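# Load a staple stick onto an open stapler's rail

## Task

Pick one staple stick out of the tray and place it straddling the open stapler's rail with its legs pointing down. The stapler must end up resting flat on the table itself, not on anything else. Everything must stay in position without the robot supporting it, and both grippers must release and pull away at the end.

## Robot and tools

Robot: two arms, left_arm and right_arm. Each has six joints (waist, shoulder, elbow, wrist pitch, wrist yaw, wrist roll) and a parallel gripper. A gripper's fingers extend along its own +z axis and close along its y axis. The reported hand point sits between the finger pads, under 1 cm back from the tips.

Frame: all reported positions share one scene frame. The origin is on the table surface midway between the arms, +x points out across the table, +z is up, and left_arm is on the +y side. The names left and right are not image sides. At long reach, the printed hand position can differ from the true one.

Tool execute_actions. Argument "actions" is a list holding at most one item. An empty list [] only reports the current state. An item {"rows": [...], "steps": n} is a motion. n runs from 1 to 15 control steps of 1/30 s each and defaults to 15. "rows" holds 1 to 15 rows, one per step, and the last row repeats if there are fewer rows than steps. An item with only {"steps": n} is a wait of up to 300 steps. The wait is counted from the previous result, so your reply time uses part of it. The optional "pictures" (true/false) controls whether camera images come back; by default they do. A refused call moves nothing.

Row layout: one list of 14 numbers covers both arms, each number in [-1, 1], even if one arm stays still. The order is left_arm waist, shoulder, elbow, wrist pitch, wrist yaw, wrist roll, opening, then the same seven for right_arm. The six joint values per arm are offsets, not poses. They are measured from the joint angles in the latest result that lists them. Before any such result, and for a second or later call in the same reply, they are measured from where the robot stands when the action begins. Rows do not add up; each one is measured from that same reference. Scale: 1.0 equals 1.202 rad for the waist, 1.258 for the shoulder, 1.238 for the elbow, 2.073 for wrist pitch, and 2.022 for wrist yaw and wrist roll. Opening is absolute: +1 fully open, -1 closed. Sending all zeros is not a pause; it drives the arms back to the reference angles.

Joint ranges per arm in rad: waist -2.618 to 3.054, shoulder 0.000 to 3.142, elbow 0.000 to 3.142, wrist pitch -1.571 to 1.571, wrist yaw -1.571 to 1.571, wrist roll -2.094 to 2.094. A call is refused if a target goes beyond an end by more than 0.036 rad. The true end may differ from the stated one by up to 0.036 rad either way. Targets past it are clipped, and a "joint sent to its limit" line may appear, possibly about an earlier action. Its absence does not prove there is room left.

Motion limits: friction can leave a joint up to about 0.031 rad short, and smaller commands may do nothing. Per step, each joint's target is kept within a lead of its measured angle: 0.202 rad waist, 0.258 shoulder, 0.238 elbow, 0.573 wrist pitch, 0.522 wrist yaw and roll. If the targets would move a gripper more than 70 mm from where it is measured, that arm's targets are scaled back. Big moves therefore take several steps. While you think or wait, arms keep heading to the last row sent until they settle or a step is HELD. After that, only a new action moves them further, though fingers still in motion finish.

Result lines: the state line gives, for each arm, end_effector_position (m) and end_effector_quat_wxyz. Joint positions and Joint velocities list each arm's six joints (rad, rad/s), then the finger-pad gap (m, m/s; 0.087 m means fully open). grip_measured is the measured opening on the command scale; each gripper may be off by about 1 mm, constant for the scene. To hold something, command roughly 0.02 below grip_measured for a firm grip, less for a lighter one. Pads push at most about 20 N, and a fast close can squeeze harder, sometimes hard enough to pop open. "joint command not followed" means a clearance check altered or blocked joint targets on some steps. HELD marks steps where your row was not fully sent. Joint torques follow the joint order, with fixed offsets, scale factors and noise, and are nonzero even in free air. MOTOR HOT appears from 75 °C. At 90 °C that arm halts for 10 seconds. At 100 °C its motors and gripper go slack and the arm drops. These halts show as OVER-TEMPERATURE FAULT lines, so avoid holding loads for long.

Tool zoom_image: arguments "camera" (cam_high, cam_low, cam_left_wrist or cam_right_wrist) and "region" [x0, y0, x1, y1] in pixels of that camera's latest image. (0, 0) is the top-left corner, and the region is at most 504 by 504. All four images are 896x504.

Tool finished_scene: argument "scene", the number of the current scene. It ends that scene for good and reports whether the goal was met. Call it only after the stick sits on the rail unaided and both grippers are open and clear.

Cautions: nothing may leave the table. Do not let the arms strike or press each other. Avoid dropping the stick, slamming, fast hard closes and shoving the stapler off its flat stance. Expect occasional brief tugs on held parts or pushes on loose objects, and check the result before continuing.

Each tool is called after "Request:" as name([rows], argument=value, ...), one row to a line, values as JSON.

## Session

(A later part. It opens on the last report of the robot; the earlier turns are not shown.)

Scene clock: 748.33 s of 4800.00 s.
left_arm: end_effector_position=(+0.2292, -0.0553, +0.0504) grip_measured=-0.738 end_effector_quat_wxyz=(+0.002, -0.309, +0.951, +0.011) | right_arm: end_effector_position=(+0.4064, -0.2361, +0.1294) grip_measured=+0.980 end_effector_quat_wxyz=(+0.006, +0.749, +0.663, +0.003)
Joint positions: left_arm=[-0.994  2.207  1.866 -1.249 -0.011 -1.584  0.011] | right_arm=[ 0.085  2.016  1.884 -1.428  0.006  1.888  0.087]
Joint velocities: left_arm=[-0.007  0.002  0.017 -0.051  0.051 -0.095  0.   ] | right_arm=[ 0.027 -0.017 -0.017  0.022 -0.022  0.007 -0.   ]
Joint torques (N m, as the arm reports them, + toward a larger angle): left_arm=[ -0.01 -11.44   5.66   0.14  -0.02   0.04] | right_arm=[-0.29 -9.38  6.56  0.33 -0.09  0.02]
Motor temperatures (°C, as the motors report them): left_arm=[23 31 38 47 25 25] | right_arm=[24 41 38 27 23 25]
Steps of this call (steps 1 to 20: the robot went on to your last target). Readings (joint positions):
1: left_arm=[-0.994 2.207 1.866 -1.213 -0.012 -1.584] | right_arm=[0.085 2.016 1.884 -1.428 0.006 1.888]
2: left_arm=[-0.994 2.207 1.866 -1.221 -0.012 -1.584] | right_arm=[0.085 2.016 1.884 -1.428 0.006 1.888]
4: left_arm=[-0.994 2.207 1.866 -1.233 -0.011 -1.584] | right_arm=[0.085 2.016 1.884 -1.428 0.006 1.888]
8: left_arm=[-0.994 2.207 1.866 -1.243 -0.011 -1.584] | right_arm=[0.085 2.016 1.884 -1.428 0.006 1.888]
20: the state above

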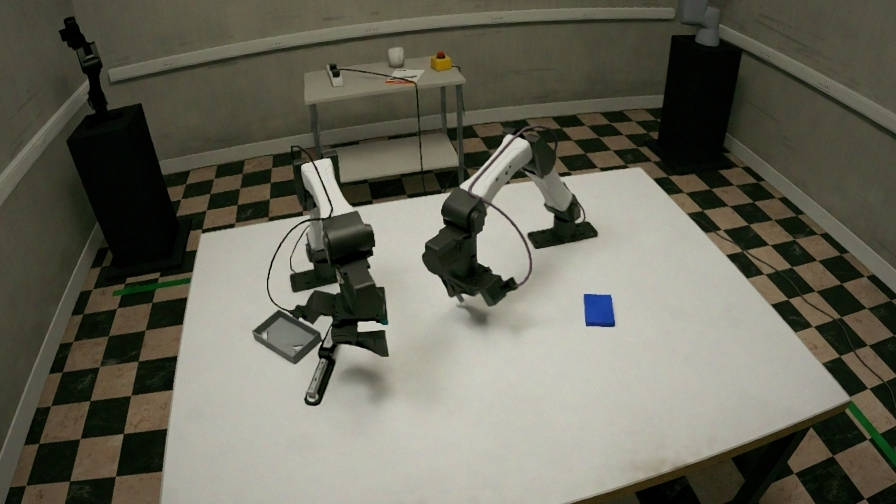

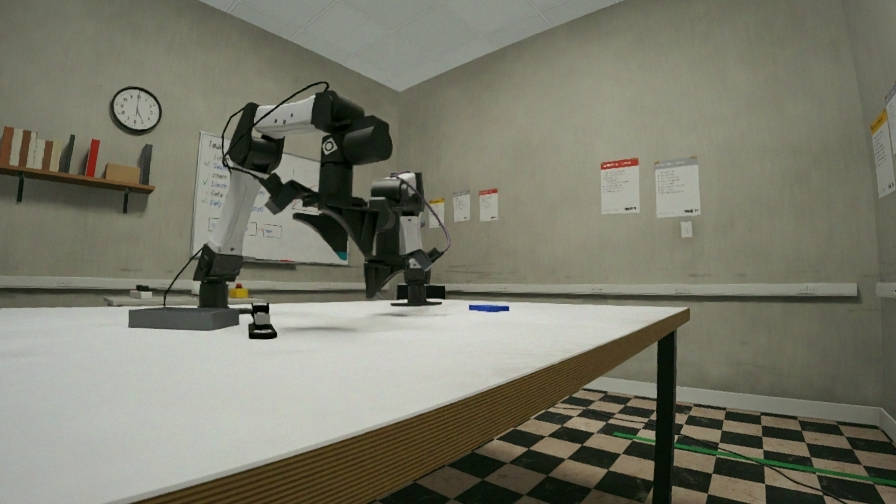

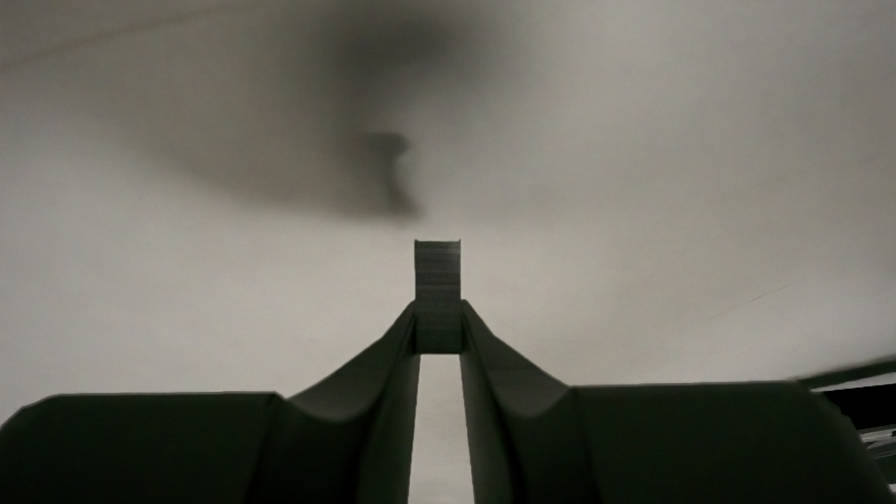

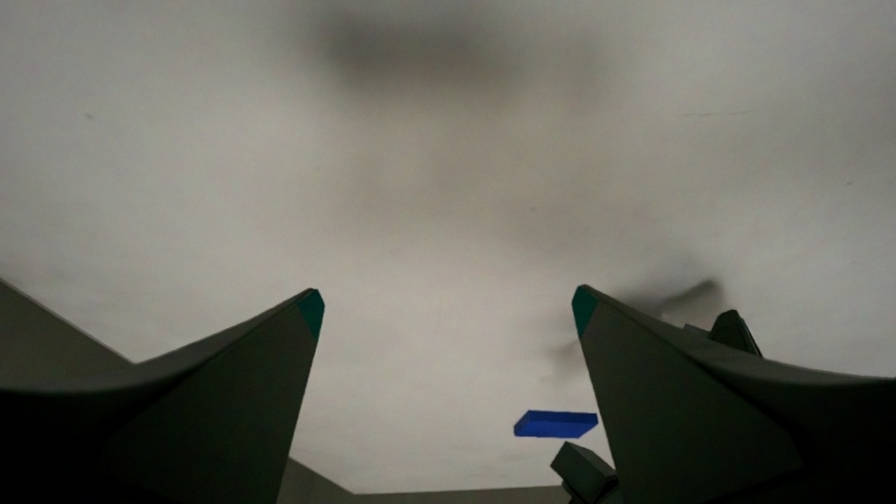

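Descend ~0.033, release, lift.

Request:
execute_actions([
  {"rows": [[0,0.065,0,0.04,0,0,-0.8, 0,0,0,0,0,0,1]], "steps": 15},
], pictures=false)

Request:
execute_actions([
  {"rows": [[0,0,0,0,0,0,-0.68, 0,0,0,0,0,0,1],[0,0,0,0,0,0,-0.6, 0,0,0,0,0,0,1],[0,0,0,0,0,0,-0.5, 0,0,0,0,0,0,1],[0,0,0,0,0,0,-0.3, 0,0,0,0,0,0,1]], "steps": 12},
], pictures=false)

Request:
execute_actions([
  {"rows": [[0,-0.15,0,-0.09,0,0,-0.3, 0,0,0,0,0,0,1]], "steps": 15},
])

Scene clock: 757.13 s of 4800.00 s.
left_arm: end_effector_position=(+0.2346, -0.0629, +0.0171) grip_measured=-0.738 end_effector_quat_wxyz=(-0.000, -0.309, +0.951, +0.019) | right_arm: end_effector_position=(+0.4064, -0.2361, +0.1294) grip_measured=+0.980 end_effector_quat_wxyz=(+0.006, +0.749, +0.663, +0.003)
Joint positions: left_arm=[-0.994  2.288  1.866 -1.186 -0.011 -1.584  0.011] | right_arm=[ 0.085  2.016  1.884 -1.428  0.006  1.888  0.087]
Joint velocities: left_arm=[-0.007  0.012 -0.022  0.051  0.081  0.051 -0.   ] | right_arm=[-0.022 -0.002  0.007  0.022  0.051 -0.007 -0.   ]
Joint torques (N m, as the arm reports them, + toward a larger angle): left_arm=[ -0.1  -10.98   5.86   0.39  -0.07   0.05] | right_arm=[-0.3  -9.4   6.59  0.34 -0.09  0.02]
Motor temperatures (°C, as the motors report them): left_arm=[23 34 38 44 25 25] | right_arm=[24 41 38 27 23 25]
Steps of this call (steps 1 to 15: the robot went on to your last target; steps 16 to 90: nothing new was sent; then 5.30 s passed at rest; steps 91 to 105: all 15 steps of this action). Readings (joint positions):
91: left_arm=[-0.994 2.212 1.866 -1.245 -0.011 -1.584] | right_arm=[0.085 2.016 1.884 -1.428 0.006 1.888]
92: left_arm=[-0.994 2.220 1.866 -1.232 -0.011 -1.584] | right_arm=[0.085 2.016 1.884 -1.428 0.006 1.888]
94: left_arm=[-0.994 2.248 1.866 -1.212 -0.011 -1.584] | right_arm=[0.085 2.016 1.884 -1.428 0.006 1.888]
98: left_arm=[-0.994 2.287 1.866 -1.195 -0.011 -1.584] | right_arm=[0.085 2.016 1.884 -1.428 0.006 1.888]
105: the state above

Scene clock: 757.53 s of 4800.00 s.
left_arm: end_effector_position=(+0.2347, -0.0630, +0.0171) grip_measured=-0.300 end_effector_quat_wxyz=(-0.000, -0.309, +0.951, +0.019) | right_arm: end_effector_position=(+0.4064, -0.2361, +0.1294) grip_measured=+0.980 end_effector_quat_wxyz=(+0.006, +0.749, +0.663, +0.003)
Joint positions: left_arm=[-0.994  2.288  1.866 -1.186 -0.011 -1.584  0.031] | right_arm=[ 0.085  2.016  1.884 -1.428  0.006  1.888  0.087]
Joint velocities: left_arm=[-0.002 -0.017 -0.032 -0.066 -0.022  0.037 -0.   ] | right_arm=[-0.002  0.012  0.007 -0.051  0.007 -0.037  0.   ]
Joint torques (N m, as the arm reports them, + toward a larger angle): left_arm=[  0.   -11.06   5.93   0.27  -0.12   0.05] | right_arm=[-0.29 -9.4   6.57  0.33 -0.09  0.02]
Motor temperatures (°C, as the motors report them): left_arm=[23 34 38 44 25 25] | right_arm=[24 41 38 27 23 25]
Steps of this call (steps 1 to 12: all 12 steps of this action). Readings (joint positions):
1: left_arm=[-0.994 2.288 1.866 -1.186 -0.011 -1.584] | right_arm=[0.085 2.016 1.884 -1.428 0.006 1.888]
2: left_arm=[-0.994 2.288 1.866 -1.186 -0.011 -1.584] | right_arm=[0.085 2.016 1.884 -1.428 0.006 1.888]
4: left_arm=[-0.994 2.288 1.866 -1.186 -0.011 -1.584] | right_arm=[0.085 2.016 1.884 -1.428 0.006 1.888]
8: left_arm=[-0.994 2.288 1.866 -1.186 -0.011 -1.584] | right_arm=[0.085 2.016 1.884 -1.428 0.006 1.888]
12: the state above

Scene clock: 758.03 s of 4800.00 s.
left_arm: end_effector_position=(+0.2163, -0.0372, +0.0965) grip_measured=-0.300 end_effector_quat_wxyz=(+0.004, -0.309, +0.951, +0.005) | right_arm: end_effector_position=(+0.4064, -0.2361, +0.1294) grip_measured=+0.980 end_effector_quat_wxyz=(+0.006, +0.749, +0.663, +0.003)
Joint positions: left_arm=[-0.994  2.086  1.859 -1.35  -0.011 -1.584  0.031] | right_arm=[ 0.085  2.016  1.884 -1.428  0.006  1.888  0.087]
Joint velocities: left_arm=[-0.012 -0.007 -0.017 -0.037  0.007  0.007  0.   ] | right_arm=[-0.017  0.012 -0.012 -0.066 -0.007 -0.081 -0.   ]
Joint torques (N m, as the arm reports them, + toward a larger angle): left_arm=[-0.08 -8.9   6.67  0.15 -0.11  0.04] | right_arm=[-0.29 -9.4   6.57  0.33 -0.09  0.02]
Motor temperatures (°C, as the motors report them): left_arm=[23 34 38 44 25 25] | right_arm=[24 41 38 27 23 25]
Steps of this call (steps 1 to 15: all 15 steps of this action). Readings (joint positions):
1: left_arm=[-0.994 2.277 1.864 -1.195 -0.011 -1.584] | right_arm=[0.085 2.016 1.884 -1.428 0.006 1.888]
2: left_arm=[-0.994 2.257 1.859 -1.221 -0.011 -1.584] | right_arm=[0.085 2.016 1.884 -1.428 0.006 1.888]
4: left_arm=[-0.994 2.193 1.859 -1.272 -0.011 -1.584] | right_arm=[0.085 2.016 1.884 -1.428 0.006 1.888]
8: left_arm=[-0.994 2.088 1.859 -1.322 -0.011 -1.584] | right_arm=[0.085 2.016 1.884 -1.428 0.006 1.888]
15: the state above

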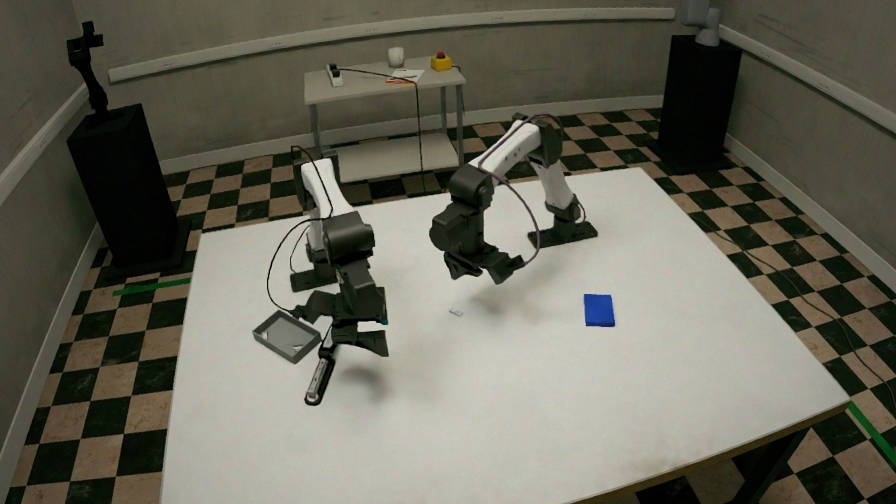

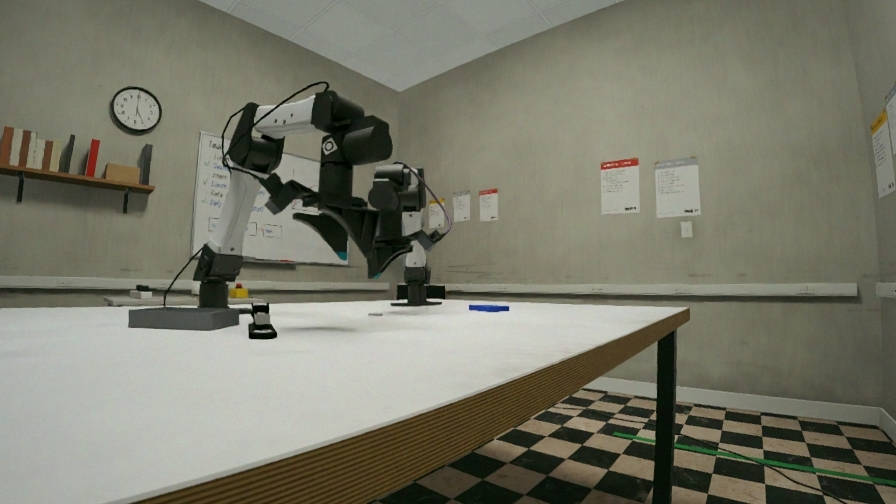

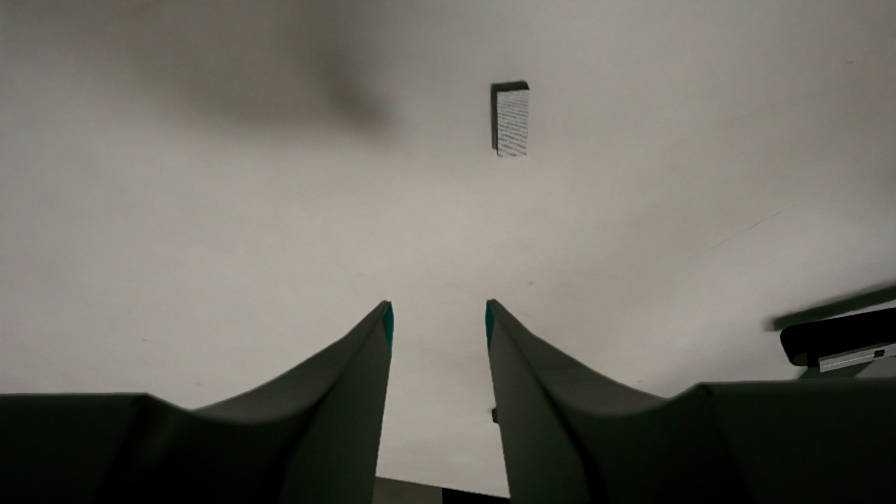

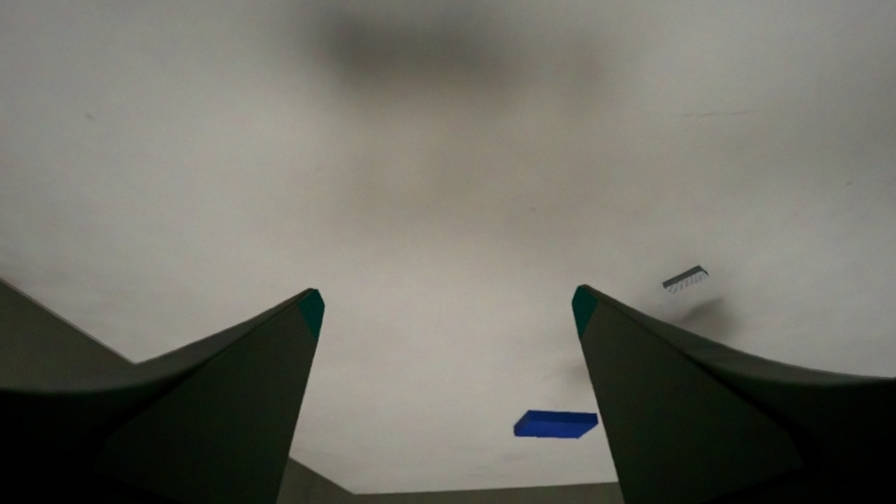

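Request:
execute_actions([
  {"rows": [[1,-0.7,-0.9,0.5,0,0,1, 0,0,0,0,0,-0.81,-0.45]], "steps": 15},
], pictures=false)

Request:
execute_actions([
  {"steps": 30},
], pictures=false)

Request:
execute_actions([
  {"rows": [[0,0,0,0,0,0,1, 0.56,0.138,0.015,0.067,0,0,-0.45]], "steps": 15},
], pictures=false)

Request:
execute_actions([
  {"steps": 30},
])

Scene clock: 773.80 s of 4800.00 s.
left_arm: end_effector_position=(+0.3908, +0.1681, +0.2055) grip_measured=+0.988 end_effector_quat_wxyz=(+0.251, -0.556, +0.719, -0.333) | right_arm: end_effector_position=(+0.3613, -0.2651, +0.1290) grip_measured=-0.450 end_effector_quat_wxyz=(+0.006, +0.149, +0.989, -0.001)
Joint positions: left_arm=[-0.306  1.33   1.082 -0.463 -0.001 -1.584  0.087] | right_arm=[ 0.085  2.016  1.884 -1.428  0.006  0.496  0.024]
Joint velocities: left_arm=[ 2.015 -2.039 -1.937  1.223 -0.022 -0.037  0.   ] | right_arm=[ 0.007 -0.007  0.002  0.007  0.007 -1.678 -0.   ]
Joint torques (N m, as the arm reports them, + toward a larger angle): left_arm=[-0.22 -3.6   4.77  1.11 -0.14  0.1 ] | right_arm=[-0.34 -9.5   6.68  0.46 -0.12 -0.03]
Motor temperatures (°C, as the motors report them): left_arm=[23 35 39 42 25 25] | right_arm=[24 41 38 27 23 25]
From where the robot then was, a joint's target lay farther than a number of 1.0 reaches, so one or more steps of this call were cut to that.
Steps of this call (steps 1 to 15: the robot went on to your last target; steps 16 to 90: nothing new was sent; then 12.27 s passed at rest; steps 91 to 105: all 15 steps of this action). Readings (joint positions):
91: left_arm=[-0.983 2.065 1.827 -1.305 -0.006 -1.584] | right_arm=[0.085 2.016 1.884 -1.428 0.006 1.811]
92: left_arm=[-0.961 2.029 1.771 -1.230 0.000 -1.584] | right_arm=[0.085 2.016 1.884 -1.428 0.006 1.710]
94: left_arm=[-0.887 1.944 1.668 -1.101 0.002 -1.584] | right_arm=[0.085 2.016 1.884 -1.428 0.006 1.513]
98: left_arm=[-0.703 1.756 1.479 -0.838 0.001 -1.584] | right_arm=[0.085 2.016 1.884 -1.428 0.006 1.118]
105: the state above

Scene clock: 774.80 s of 4800.00 s.
left_arm: end_effector_position=(+0.3635, +0.3620, +0.1290) grip_measured=+0.988 end_effector_quat_wxyz=(-0.304, +0.736, -0.560, +0.229) | right_arm: end_effector_position=(+0.3595, -0.2748, +0.1291) grip_measured=-0.450 end_effector_quat_wxyz=(+0.006, +0.031, +0.999, -0.002)
Joint positions: left_arm=[ 0.211  1.201  0.747 -0.336 -0.019 -1.584  0.087] | right_arm=[ 0.085  2.016  1.884 -1.428  0.006  0.258  0.024]
Joint velocities: left_arm=[ 0.007 -0.017 -0.022 -0.007  0.022 -0.022  0.001] | right_arm=[ 0.007 -0.007 -0.012  0.037  0.051  0.051 -0.   ]
Joint torques (N m, as the arm reports them, + toward a larger angle): left_arm=[-0.22 -3.08  7.06  1.68 -0.01  0.12] | right_arm=[-0.31 -9.51  6.68  0.47 -0.13 -0.07]
Motor temperatures (°C, as the motors report them): left_arm=[23 35 39 42 25 25] | right_arm=[24 41 38 27 23 25]
Steps of this call (steps 1 to 30: the robot went on to your last target). Readings (joint positions):
1: left_arm=[-0.233 1.269 1.019 -0.430 -0.003 -1.584] | right_arm=[0.085 2.016 1.884 -1.428 0.006 0.448]
2: left_arm=[-0.165 1.227 0.965 -0.407 -0.007 -1.584] | right_arm=[0.085 2.016 1.884 -1.428 0.006 0.410]
4: left_arm=[-0.045 1.201 0.875 -0.375 -0.010 -1.584] | right_arm=[0.085 2.016 1.884 -1.428 0.006 0.355]
8: left_arm=[0.188 1.201 0.756 -0.363 -0.017 -1.584] | right_arm=[0.085 2.016 1.884 -1.428 0.006 0.297]
30: the state above
All arms were judged still, so your last target was given up. Only a new action makes them travel on or press farther. Fingers that are still opening or closing keep moving.

Scene clock: 775.30 s of 4800.00 s.
left_arm: end_effector_position=(+0.3635, +0.3620, +0.1290) grip_measured=+0.988 end_effector_quat_wxyz=(-0.304, +0.736, -0.560, +0.229) | right_arm: end_effector_position=(+0.2458, -0.0468, +0.0583) grip_measured=-0.450 end_effector_quat_wxyz=(-0.016, -0.319, +0.948, -0.010)
Joint positions: left_arm=[ 0.211  1.201  0.747 -0.336 -0.019 -1.584  0.087] | right_arm=[ 0.797  2.208  1.889 -1.291 -0.001  0.259  0.024]
Joint velocities: left_arm=[-0.002  0.002  0.002 -0.022  0.022 -0.022  0.001] | right_arm=[ 0.662  0.012  0.012  0.037 -0.154 -0.022  0.   ]
Joint torques (N m, as the arm reports them, + toward a larger angle): left_arm=[-0.16 -3.4   7.17  1.47 -0.08  0.09] | right_arm=[ -6.93 -12.3    7.76   0.38   0.14   0.02]
Motor temperatures (°C, as the motors report them): left_arm=[23 35 39 42 25 25] | right_arm=[24 41 38 27 23 25]
Steps of this call (steps 1 to 15: all 15 steps of this action). Readings (joint positions):
1: left_arm=[0.211 1.201 0.747 -0.336 -0.019 -1.584] | right_arm=[0.096 2.025 1.885 -1.425 0.011 0.259]
2: left_arm=[0.211 1.201 0.747 -0.336 -0.019 -1.584] | right_arm=[0.120 2.041 1.889 -1.412 0.016 0.259]
4: left_arm=[0.211 1.201 0.747 -0.336 -0.019 -1.584] | right_arm=[0.199 2.094 1.889 -1.379 0.018 0.259]
8: left_arm=[0.211 1.201 0.747 -0.336 -0.019 -1.584] | right_arm=[0.414 2.190 1.889 -1.326 0.018 0.259]
15: the state above

Scene clock: 776.30 s of 4800.00 s.
left_arm: end_effector_position=(+0.3635, +0.3620, +0.1290) grip_measured=+0.988 end_effector_quat_wxyz=(-0.304, +0.736, -0.560, +0.229) | right_arm: end_effector_position=(+0.2589, -0.0569, +0.0583) grip_measured=-0.450 end_effector_quat_wxyz=(-0.016, -0.299, +0.954, -0.011)
Joint positions: left_arm=[ 0.211  1.201  0.747 -0.336 -0.019 -1.584  0.087] | right_arm=[ 0.754  2.208  1.889 -1.291  0.001  0.259  0.024]
Joint velocities: left_arm=[ 0.012  0.002 -0.007 -0.066  0.051 -0.007 -0.001] | right_arm=[-0.007  0.017 -0.007 -0.007  0.007  0.007 -0.001]
Joint torques (N m, as the arm reports them, + toward a larger angle): left_arm=[ 0.07 -3.41  7.22  1.46 -0.07  0.11] | right_arm=[  0.01 -12.32   7.75   0.38  -0.1    0.02]
Motor temperatures (°C, as the motors report them): left_arm=[23 34 39 42 25 25] | right_arm=[24 41 38 27 23 25]
Steps of this call (steps 1 to 30: the robot went on to your last target). Readings (joint positions):
1: left_arm=[0.211 1.201 0.747 -0.336 -0.019 -1.584] | right_arm=[0.812 2.208 1.889 -1.291 -0.005 0.259]
2: left_arm=[0.211 1.201 0.747 -0.336 -0.019 -1.584] | right_arm=[0.814 2.208 1.889 -1.291 -0.007 0.259]
4: left_arm=[0.211 1.201 0.747 -0.336 -0.019 -1.584] | right_arm=[0.797 2.208 1.889 -1.291 -0.007 0.259]
8: left_arm=[0.211 1.201 0.747 -0.336 -0.019 -1.584] | right_arm=[0.757 2.208 1.889 -1.291 -0.001 0.259]
30: the state above
All arms were judged still, so your last target was given up. Only a new action makes them travel on or press farther. Fingers that are still opening or closing keep moving.

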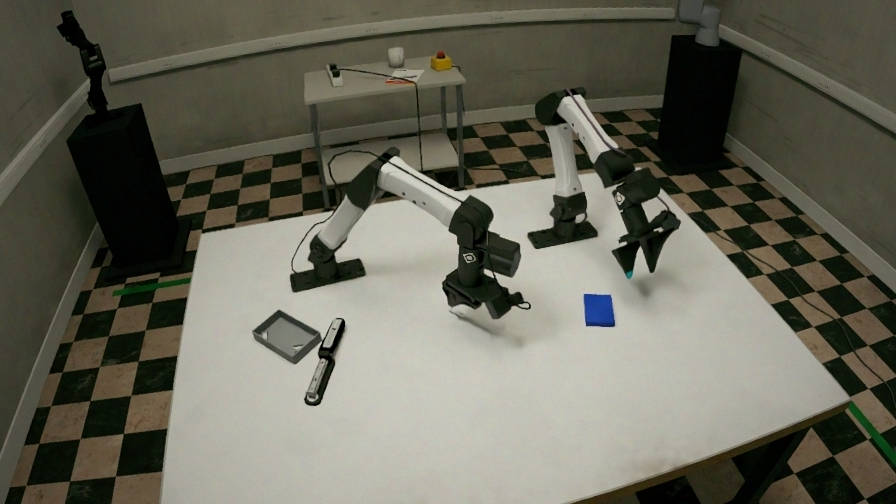

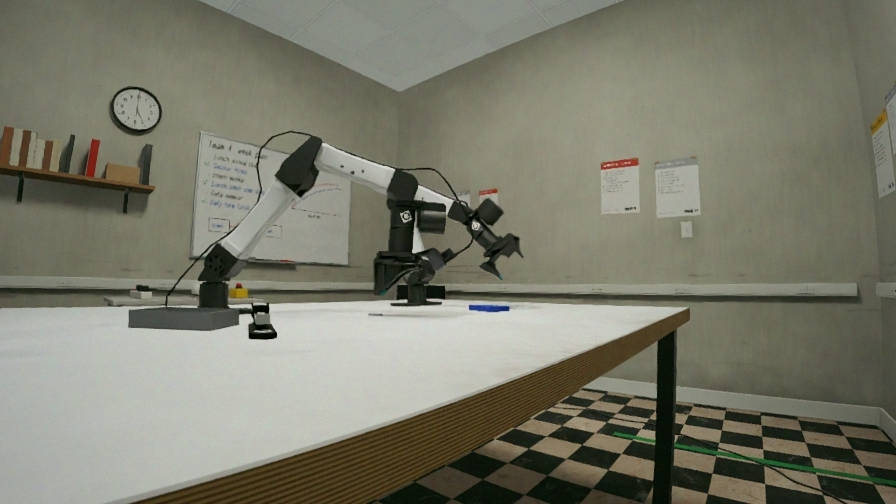

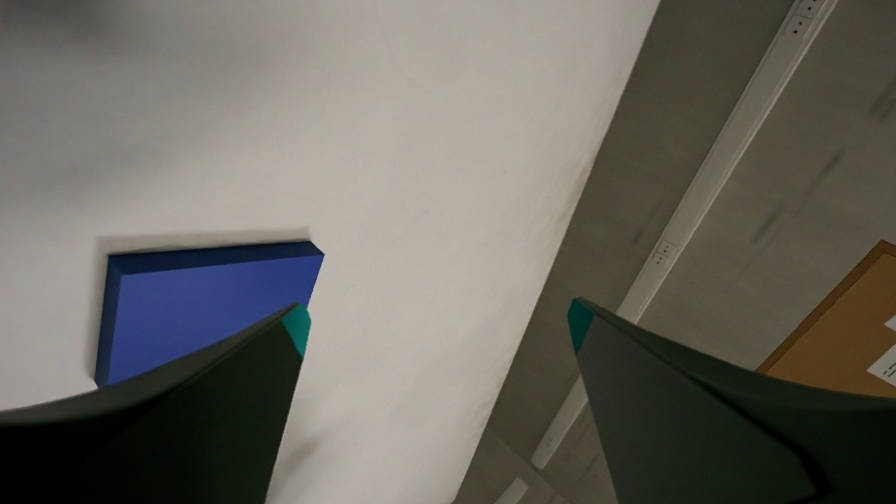

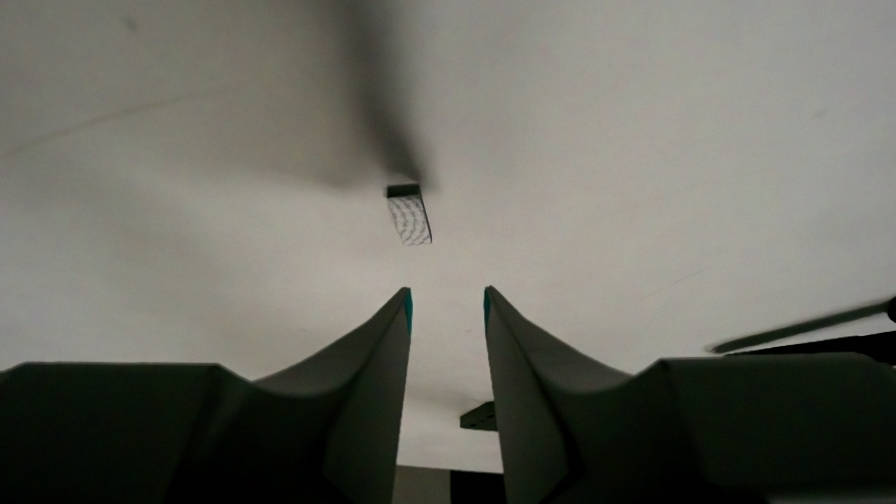

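Request:
execute_actions([
  {"rows": [[0,0,0,0,0,0,1, 0.058,0.05,0,0.04,0,-0.075,-0.45]], "steps": 15},
])

Scene clock: 780.63 s of 4800.00 s.
left_arm: end_effector_position=(+0.3635, +0.3620, +0.1290) grip_measured=+0.988 end_effector_quat_wxyz=(-0.304, +0.736, -0.560, +0.229) | right_arm: end_effector_position=(+0.2469, -0.0348, +0.0325) grip_measured=-0.450 end_effector_quat_wxyz=(-0.015, -0.399, +0.917, -0.010)
Joint positions: left_arm=[ 0.211  1.201  0.747 -0.336 -0.019 -1.584  0.087] | right_arm=[ 0.83   2.27   1.889 -1.228  0.002  0.12   0.024]
Joint velocities: left_arm=[ 0.002 -0.007  0.002 -0.037 -0.051  0.007 -0.001] | right_arm=[-0.007  0.012  0.012  0.022 -0.022 -0.051 -0.   ]
Joint torques (N m, as the arm reports them, + toward a larger angle): left_arm=[-0.04 -3.37  7.24  1.49 -0.07  0.09] | right_arm=[ -0.77 -11.26   6.62   0.53  -0.15  -0.08]
Motor temperatures (°C, as the motors report them): left_arm=[23 33 39 43 25 25] | right_arm=[24 43 38 27 23 25]
Steps of this call (steps 1 to 90: nothing new was sent; then 0.83 s passed at rest; steps 91 to 105: all 15 steps of this action). Readings (joint positions):
91: left_arm=[0.211 1.201 0.747 -0.336 -0.019 -1.584] | right_arm=[0.759 2.212 1.889 -1.287 0.003 0.237]
92: left_arm=[0.211 1.201 0.747 -0.336 -0.019 -1.584] | right_arm=[0.767 2.218 1.889 -1.275 0.005 0.213]
94: left_arm=[0.211 1.201 0.747 -0.336 -0.019 -1.584] | right_arm=[0.795 2.240 1.889 -1.254 0.005 0.177]
98: left_arm=[0.211 1.201 0.747 -0.336 -0.019 -1.584] | right_arm=[0.830 2.269 1.889 -1.236 0.002 0.140]
105: the state above

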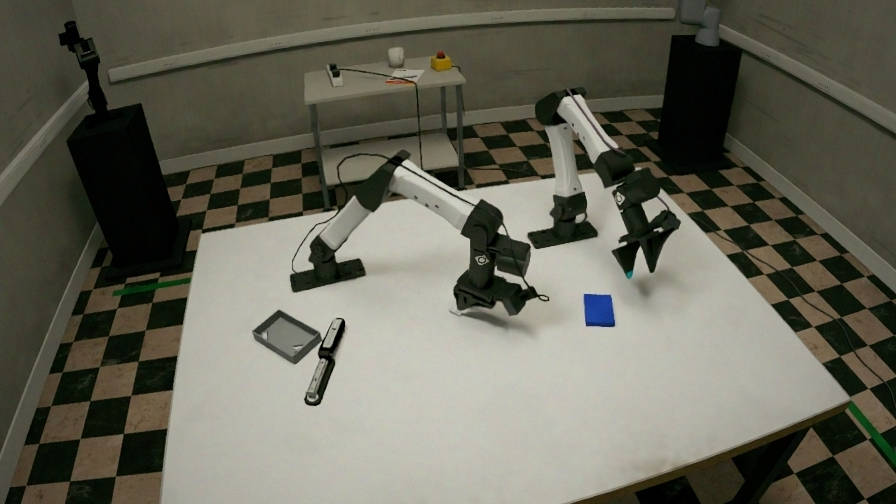

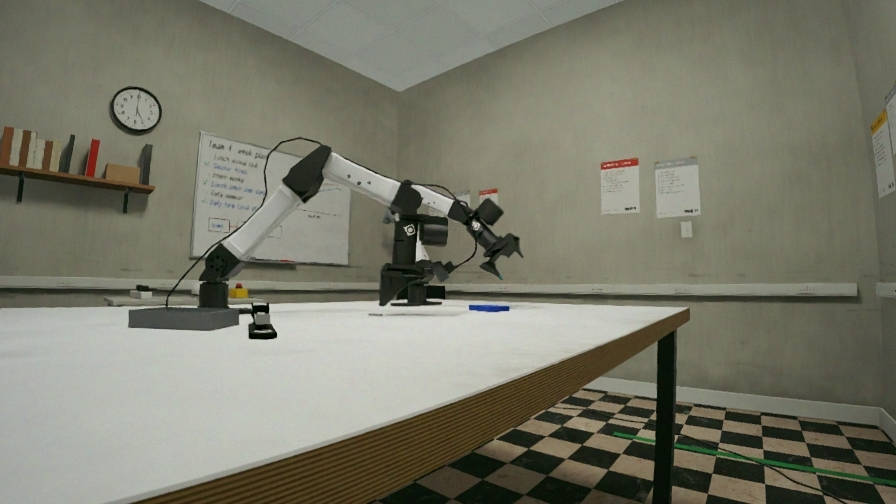

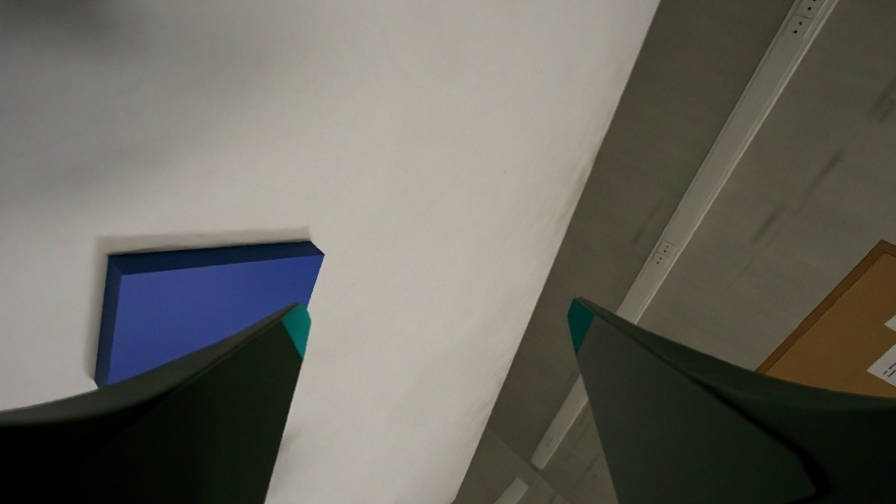

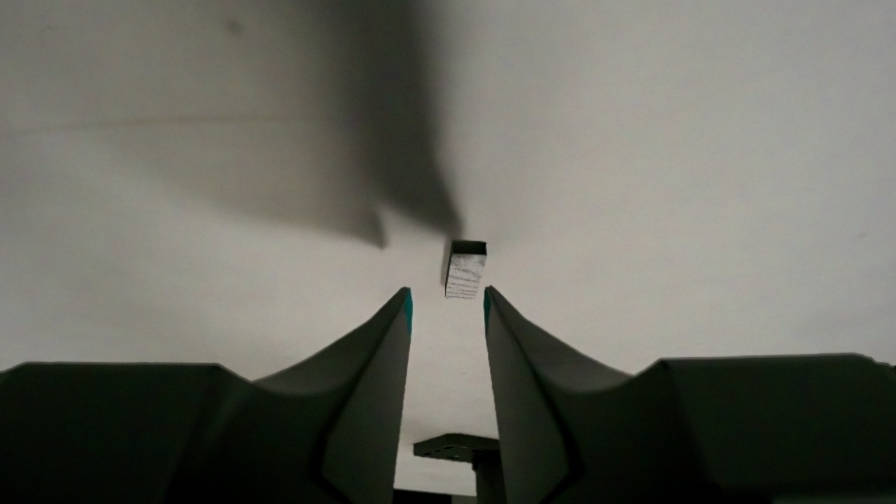

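Request:
execute_actions([
  {"rows": [[0,0,0,0,0,0,1, -0.03,0,0,0,0,0,-0.3]], "steps": 8},
], pictures=false)

Request:
execute_actions([
  {"rows": [[0,0,0,0,0,0,1, 0,0.042,0,0.01,0,0,-0.3]], "steps": 15},
])

Scene clock: 786.40 s of 4800.00 s.
left_arm: end_effector_position=(+0.3635, +0.3620, +0.1290) grip_measured=+0.988 end_effector_quat_wxyz=(-0.304, +0.736, -0.560, +0.229) | right_arm: end_effector_position=(+0.2578, -0.0424, +0.0325) grip_measured=-0.300 end_effector_quat_wxyz=(-0.015, -0.386, +0.922, -0.009)
Joint positions: left_arm=[ 0.211  1.201  0.747 -0.336 -0.019 -1.584  0.087] | right_arm=[ 0.796  2.27   1.889 -1.226  0.002  0.115  0.031]
Joint velocities: left_arm=[-0.002  0.012 -0.007  0.037 -0.037  0.022 -0.001] | right_arm=[-0.042 -0.002 -0.002 -0.022  0.022  0.022  0.001]
Joint torques (N m, as the arm reports them, + toward a larger angle): left_arm=[-0.04 -3.38  7.22  1.44 -0.06  0.09] | right_arm=[ -0.28 -11.28   6.59   0.35  -0.14   0.08]
Motor temperatures (°C, as the motors report them): left_arm=[23 33 40 43 25 25] | right_arm=[24 43 38 27 23 25]
Steps of this call (steps 1 to 15: the robot went on to your last target; steps 16 to 90: nothing new was sent; then 2.50 s passed at rest; steps 91 to 98: all 8 steps of this action). Readings (joint positions):
91: left_arm=[0.211 1.201 0.747 -0.336 -0.019 -1.584] | right_arm=[0.828 2.270 1.889 -1.226 0.002 0.115]
92: left_arm=[0.211 1.201 0.747 -0.336 -0.019 -1.584] | right_arm=[0.824 2.270 1.889 -1.226 0.002 0.115]
94: left_arm=[0.211 1.201 0.747 -0.336 -0.019 -1.584] | right_arm=[0.812 2.270 1.889 -1.226 0.002 0.115]
98: the state above

Scene clock: 786.90 s of 4800.00 s.
left_arm: end_effector_position=(+0.3635, +0.3620, +0.1290) grip_measured=+0.988 end_effector_quat_wxyz=(-0.304, +0.736, -0.560, +0.229) | right_arm: end_effector_position=(+0.2559, -0.0451, +0.0139) grip_measured=-0.300 end_effector_quat_wxyz=(-0.035, -0.385, +0.922, -0.020)
Joint positions: left_arm=[ 0.211  1.201  0.747 -0.336 -0.019 -1.584  0.087] | right_arm=[ 0.795  2.319  1.889 -1.221  0.002  0.115  0.031]
Joint velocities: left_arm=[ 0.002 -0.002 -0.007  0.066  0.081 -0.066 -0.   ] | right_arm=[-0.002 -0.007 -0.022 -0.022 -0.081  0.022 -0.001]
Joint torques (N m, as the arm reports them, + toward a larger angle): left_arm=[ 0.02 -3.43  7.21  1.45 -0.08  0.1 ] | right_arm=[ -0.33 -11.23   6.51   0.43  -0.15   0.03]
Motor temperatures (°C, as the motors report them): left_arm=[23 32 40 43 25 25] | right_arm=[24 43 38 27 23 25]
Steps of this call (steps 1 to 15: all 15 steps of this action). Readings (joint positions):
1: left_arm=[0.211 1.201 0.747 -0.336 -0.019 -1.584] | right_arm=[0.795 2.273 1.889 -1.226 0.002 0.115]
2: left_arm=[0.211 1.201 0.747 -0.336 -0.019 -1.584] | right_arm=[0.795 2.278 1.889 -1.223 0.002 0.115]
4: left_arm=[0.211 1.201 0.747 -0.336 -0.019 -1.584] | right_arm=[0.795 2.295 1.889 -1.222 0.002 0.115]
8: left_arm=[0.211 1.201 0.747 -0.336 -0.019 -1.584] | right_arm=[0.795 2.319 1.889 -1.222 0.002 0.115]
15: the state above

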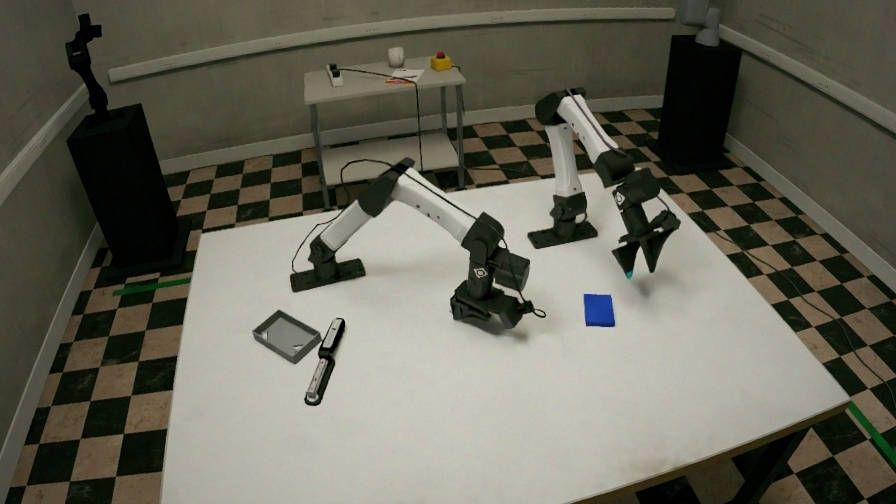

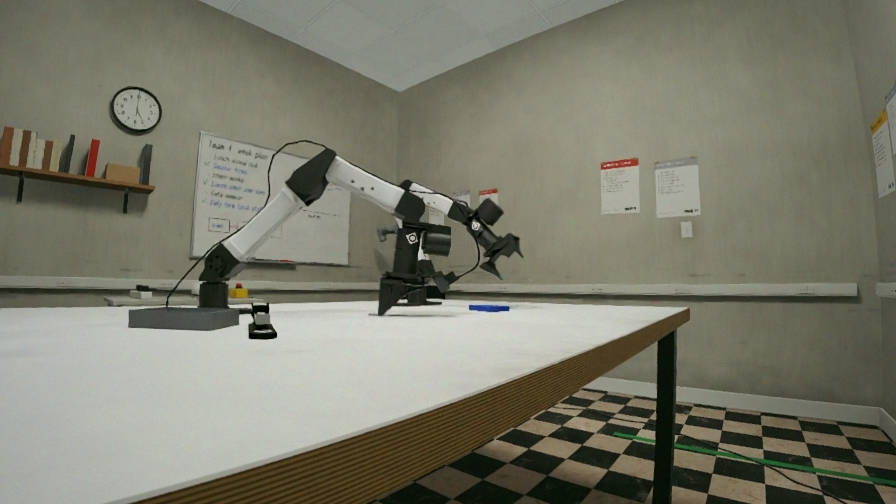

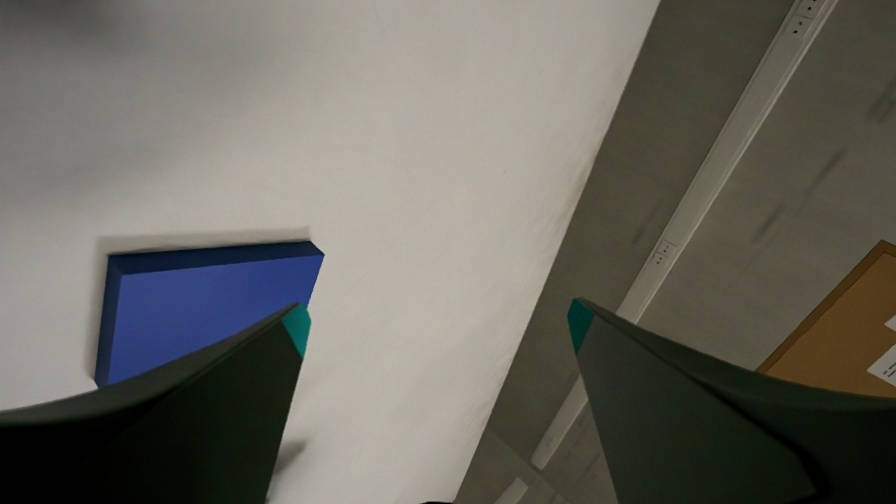

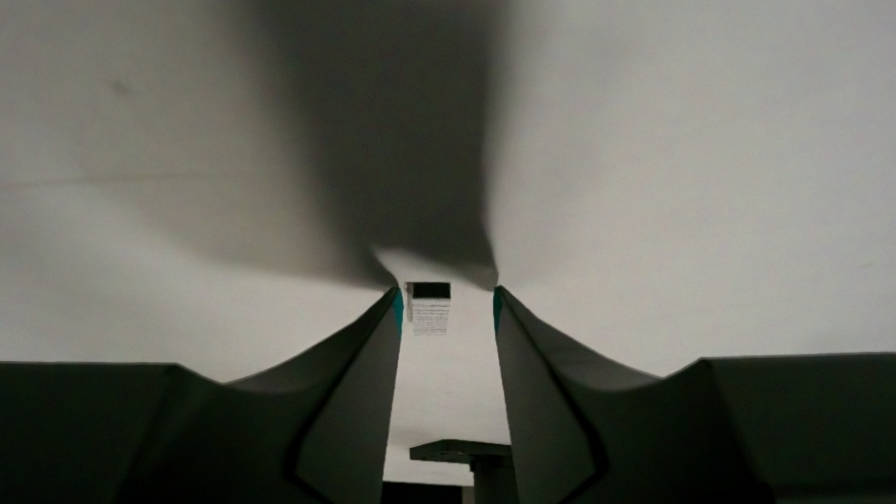

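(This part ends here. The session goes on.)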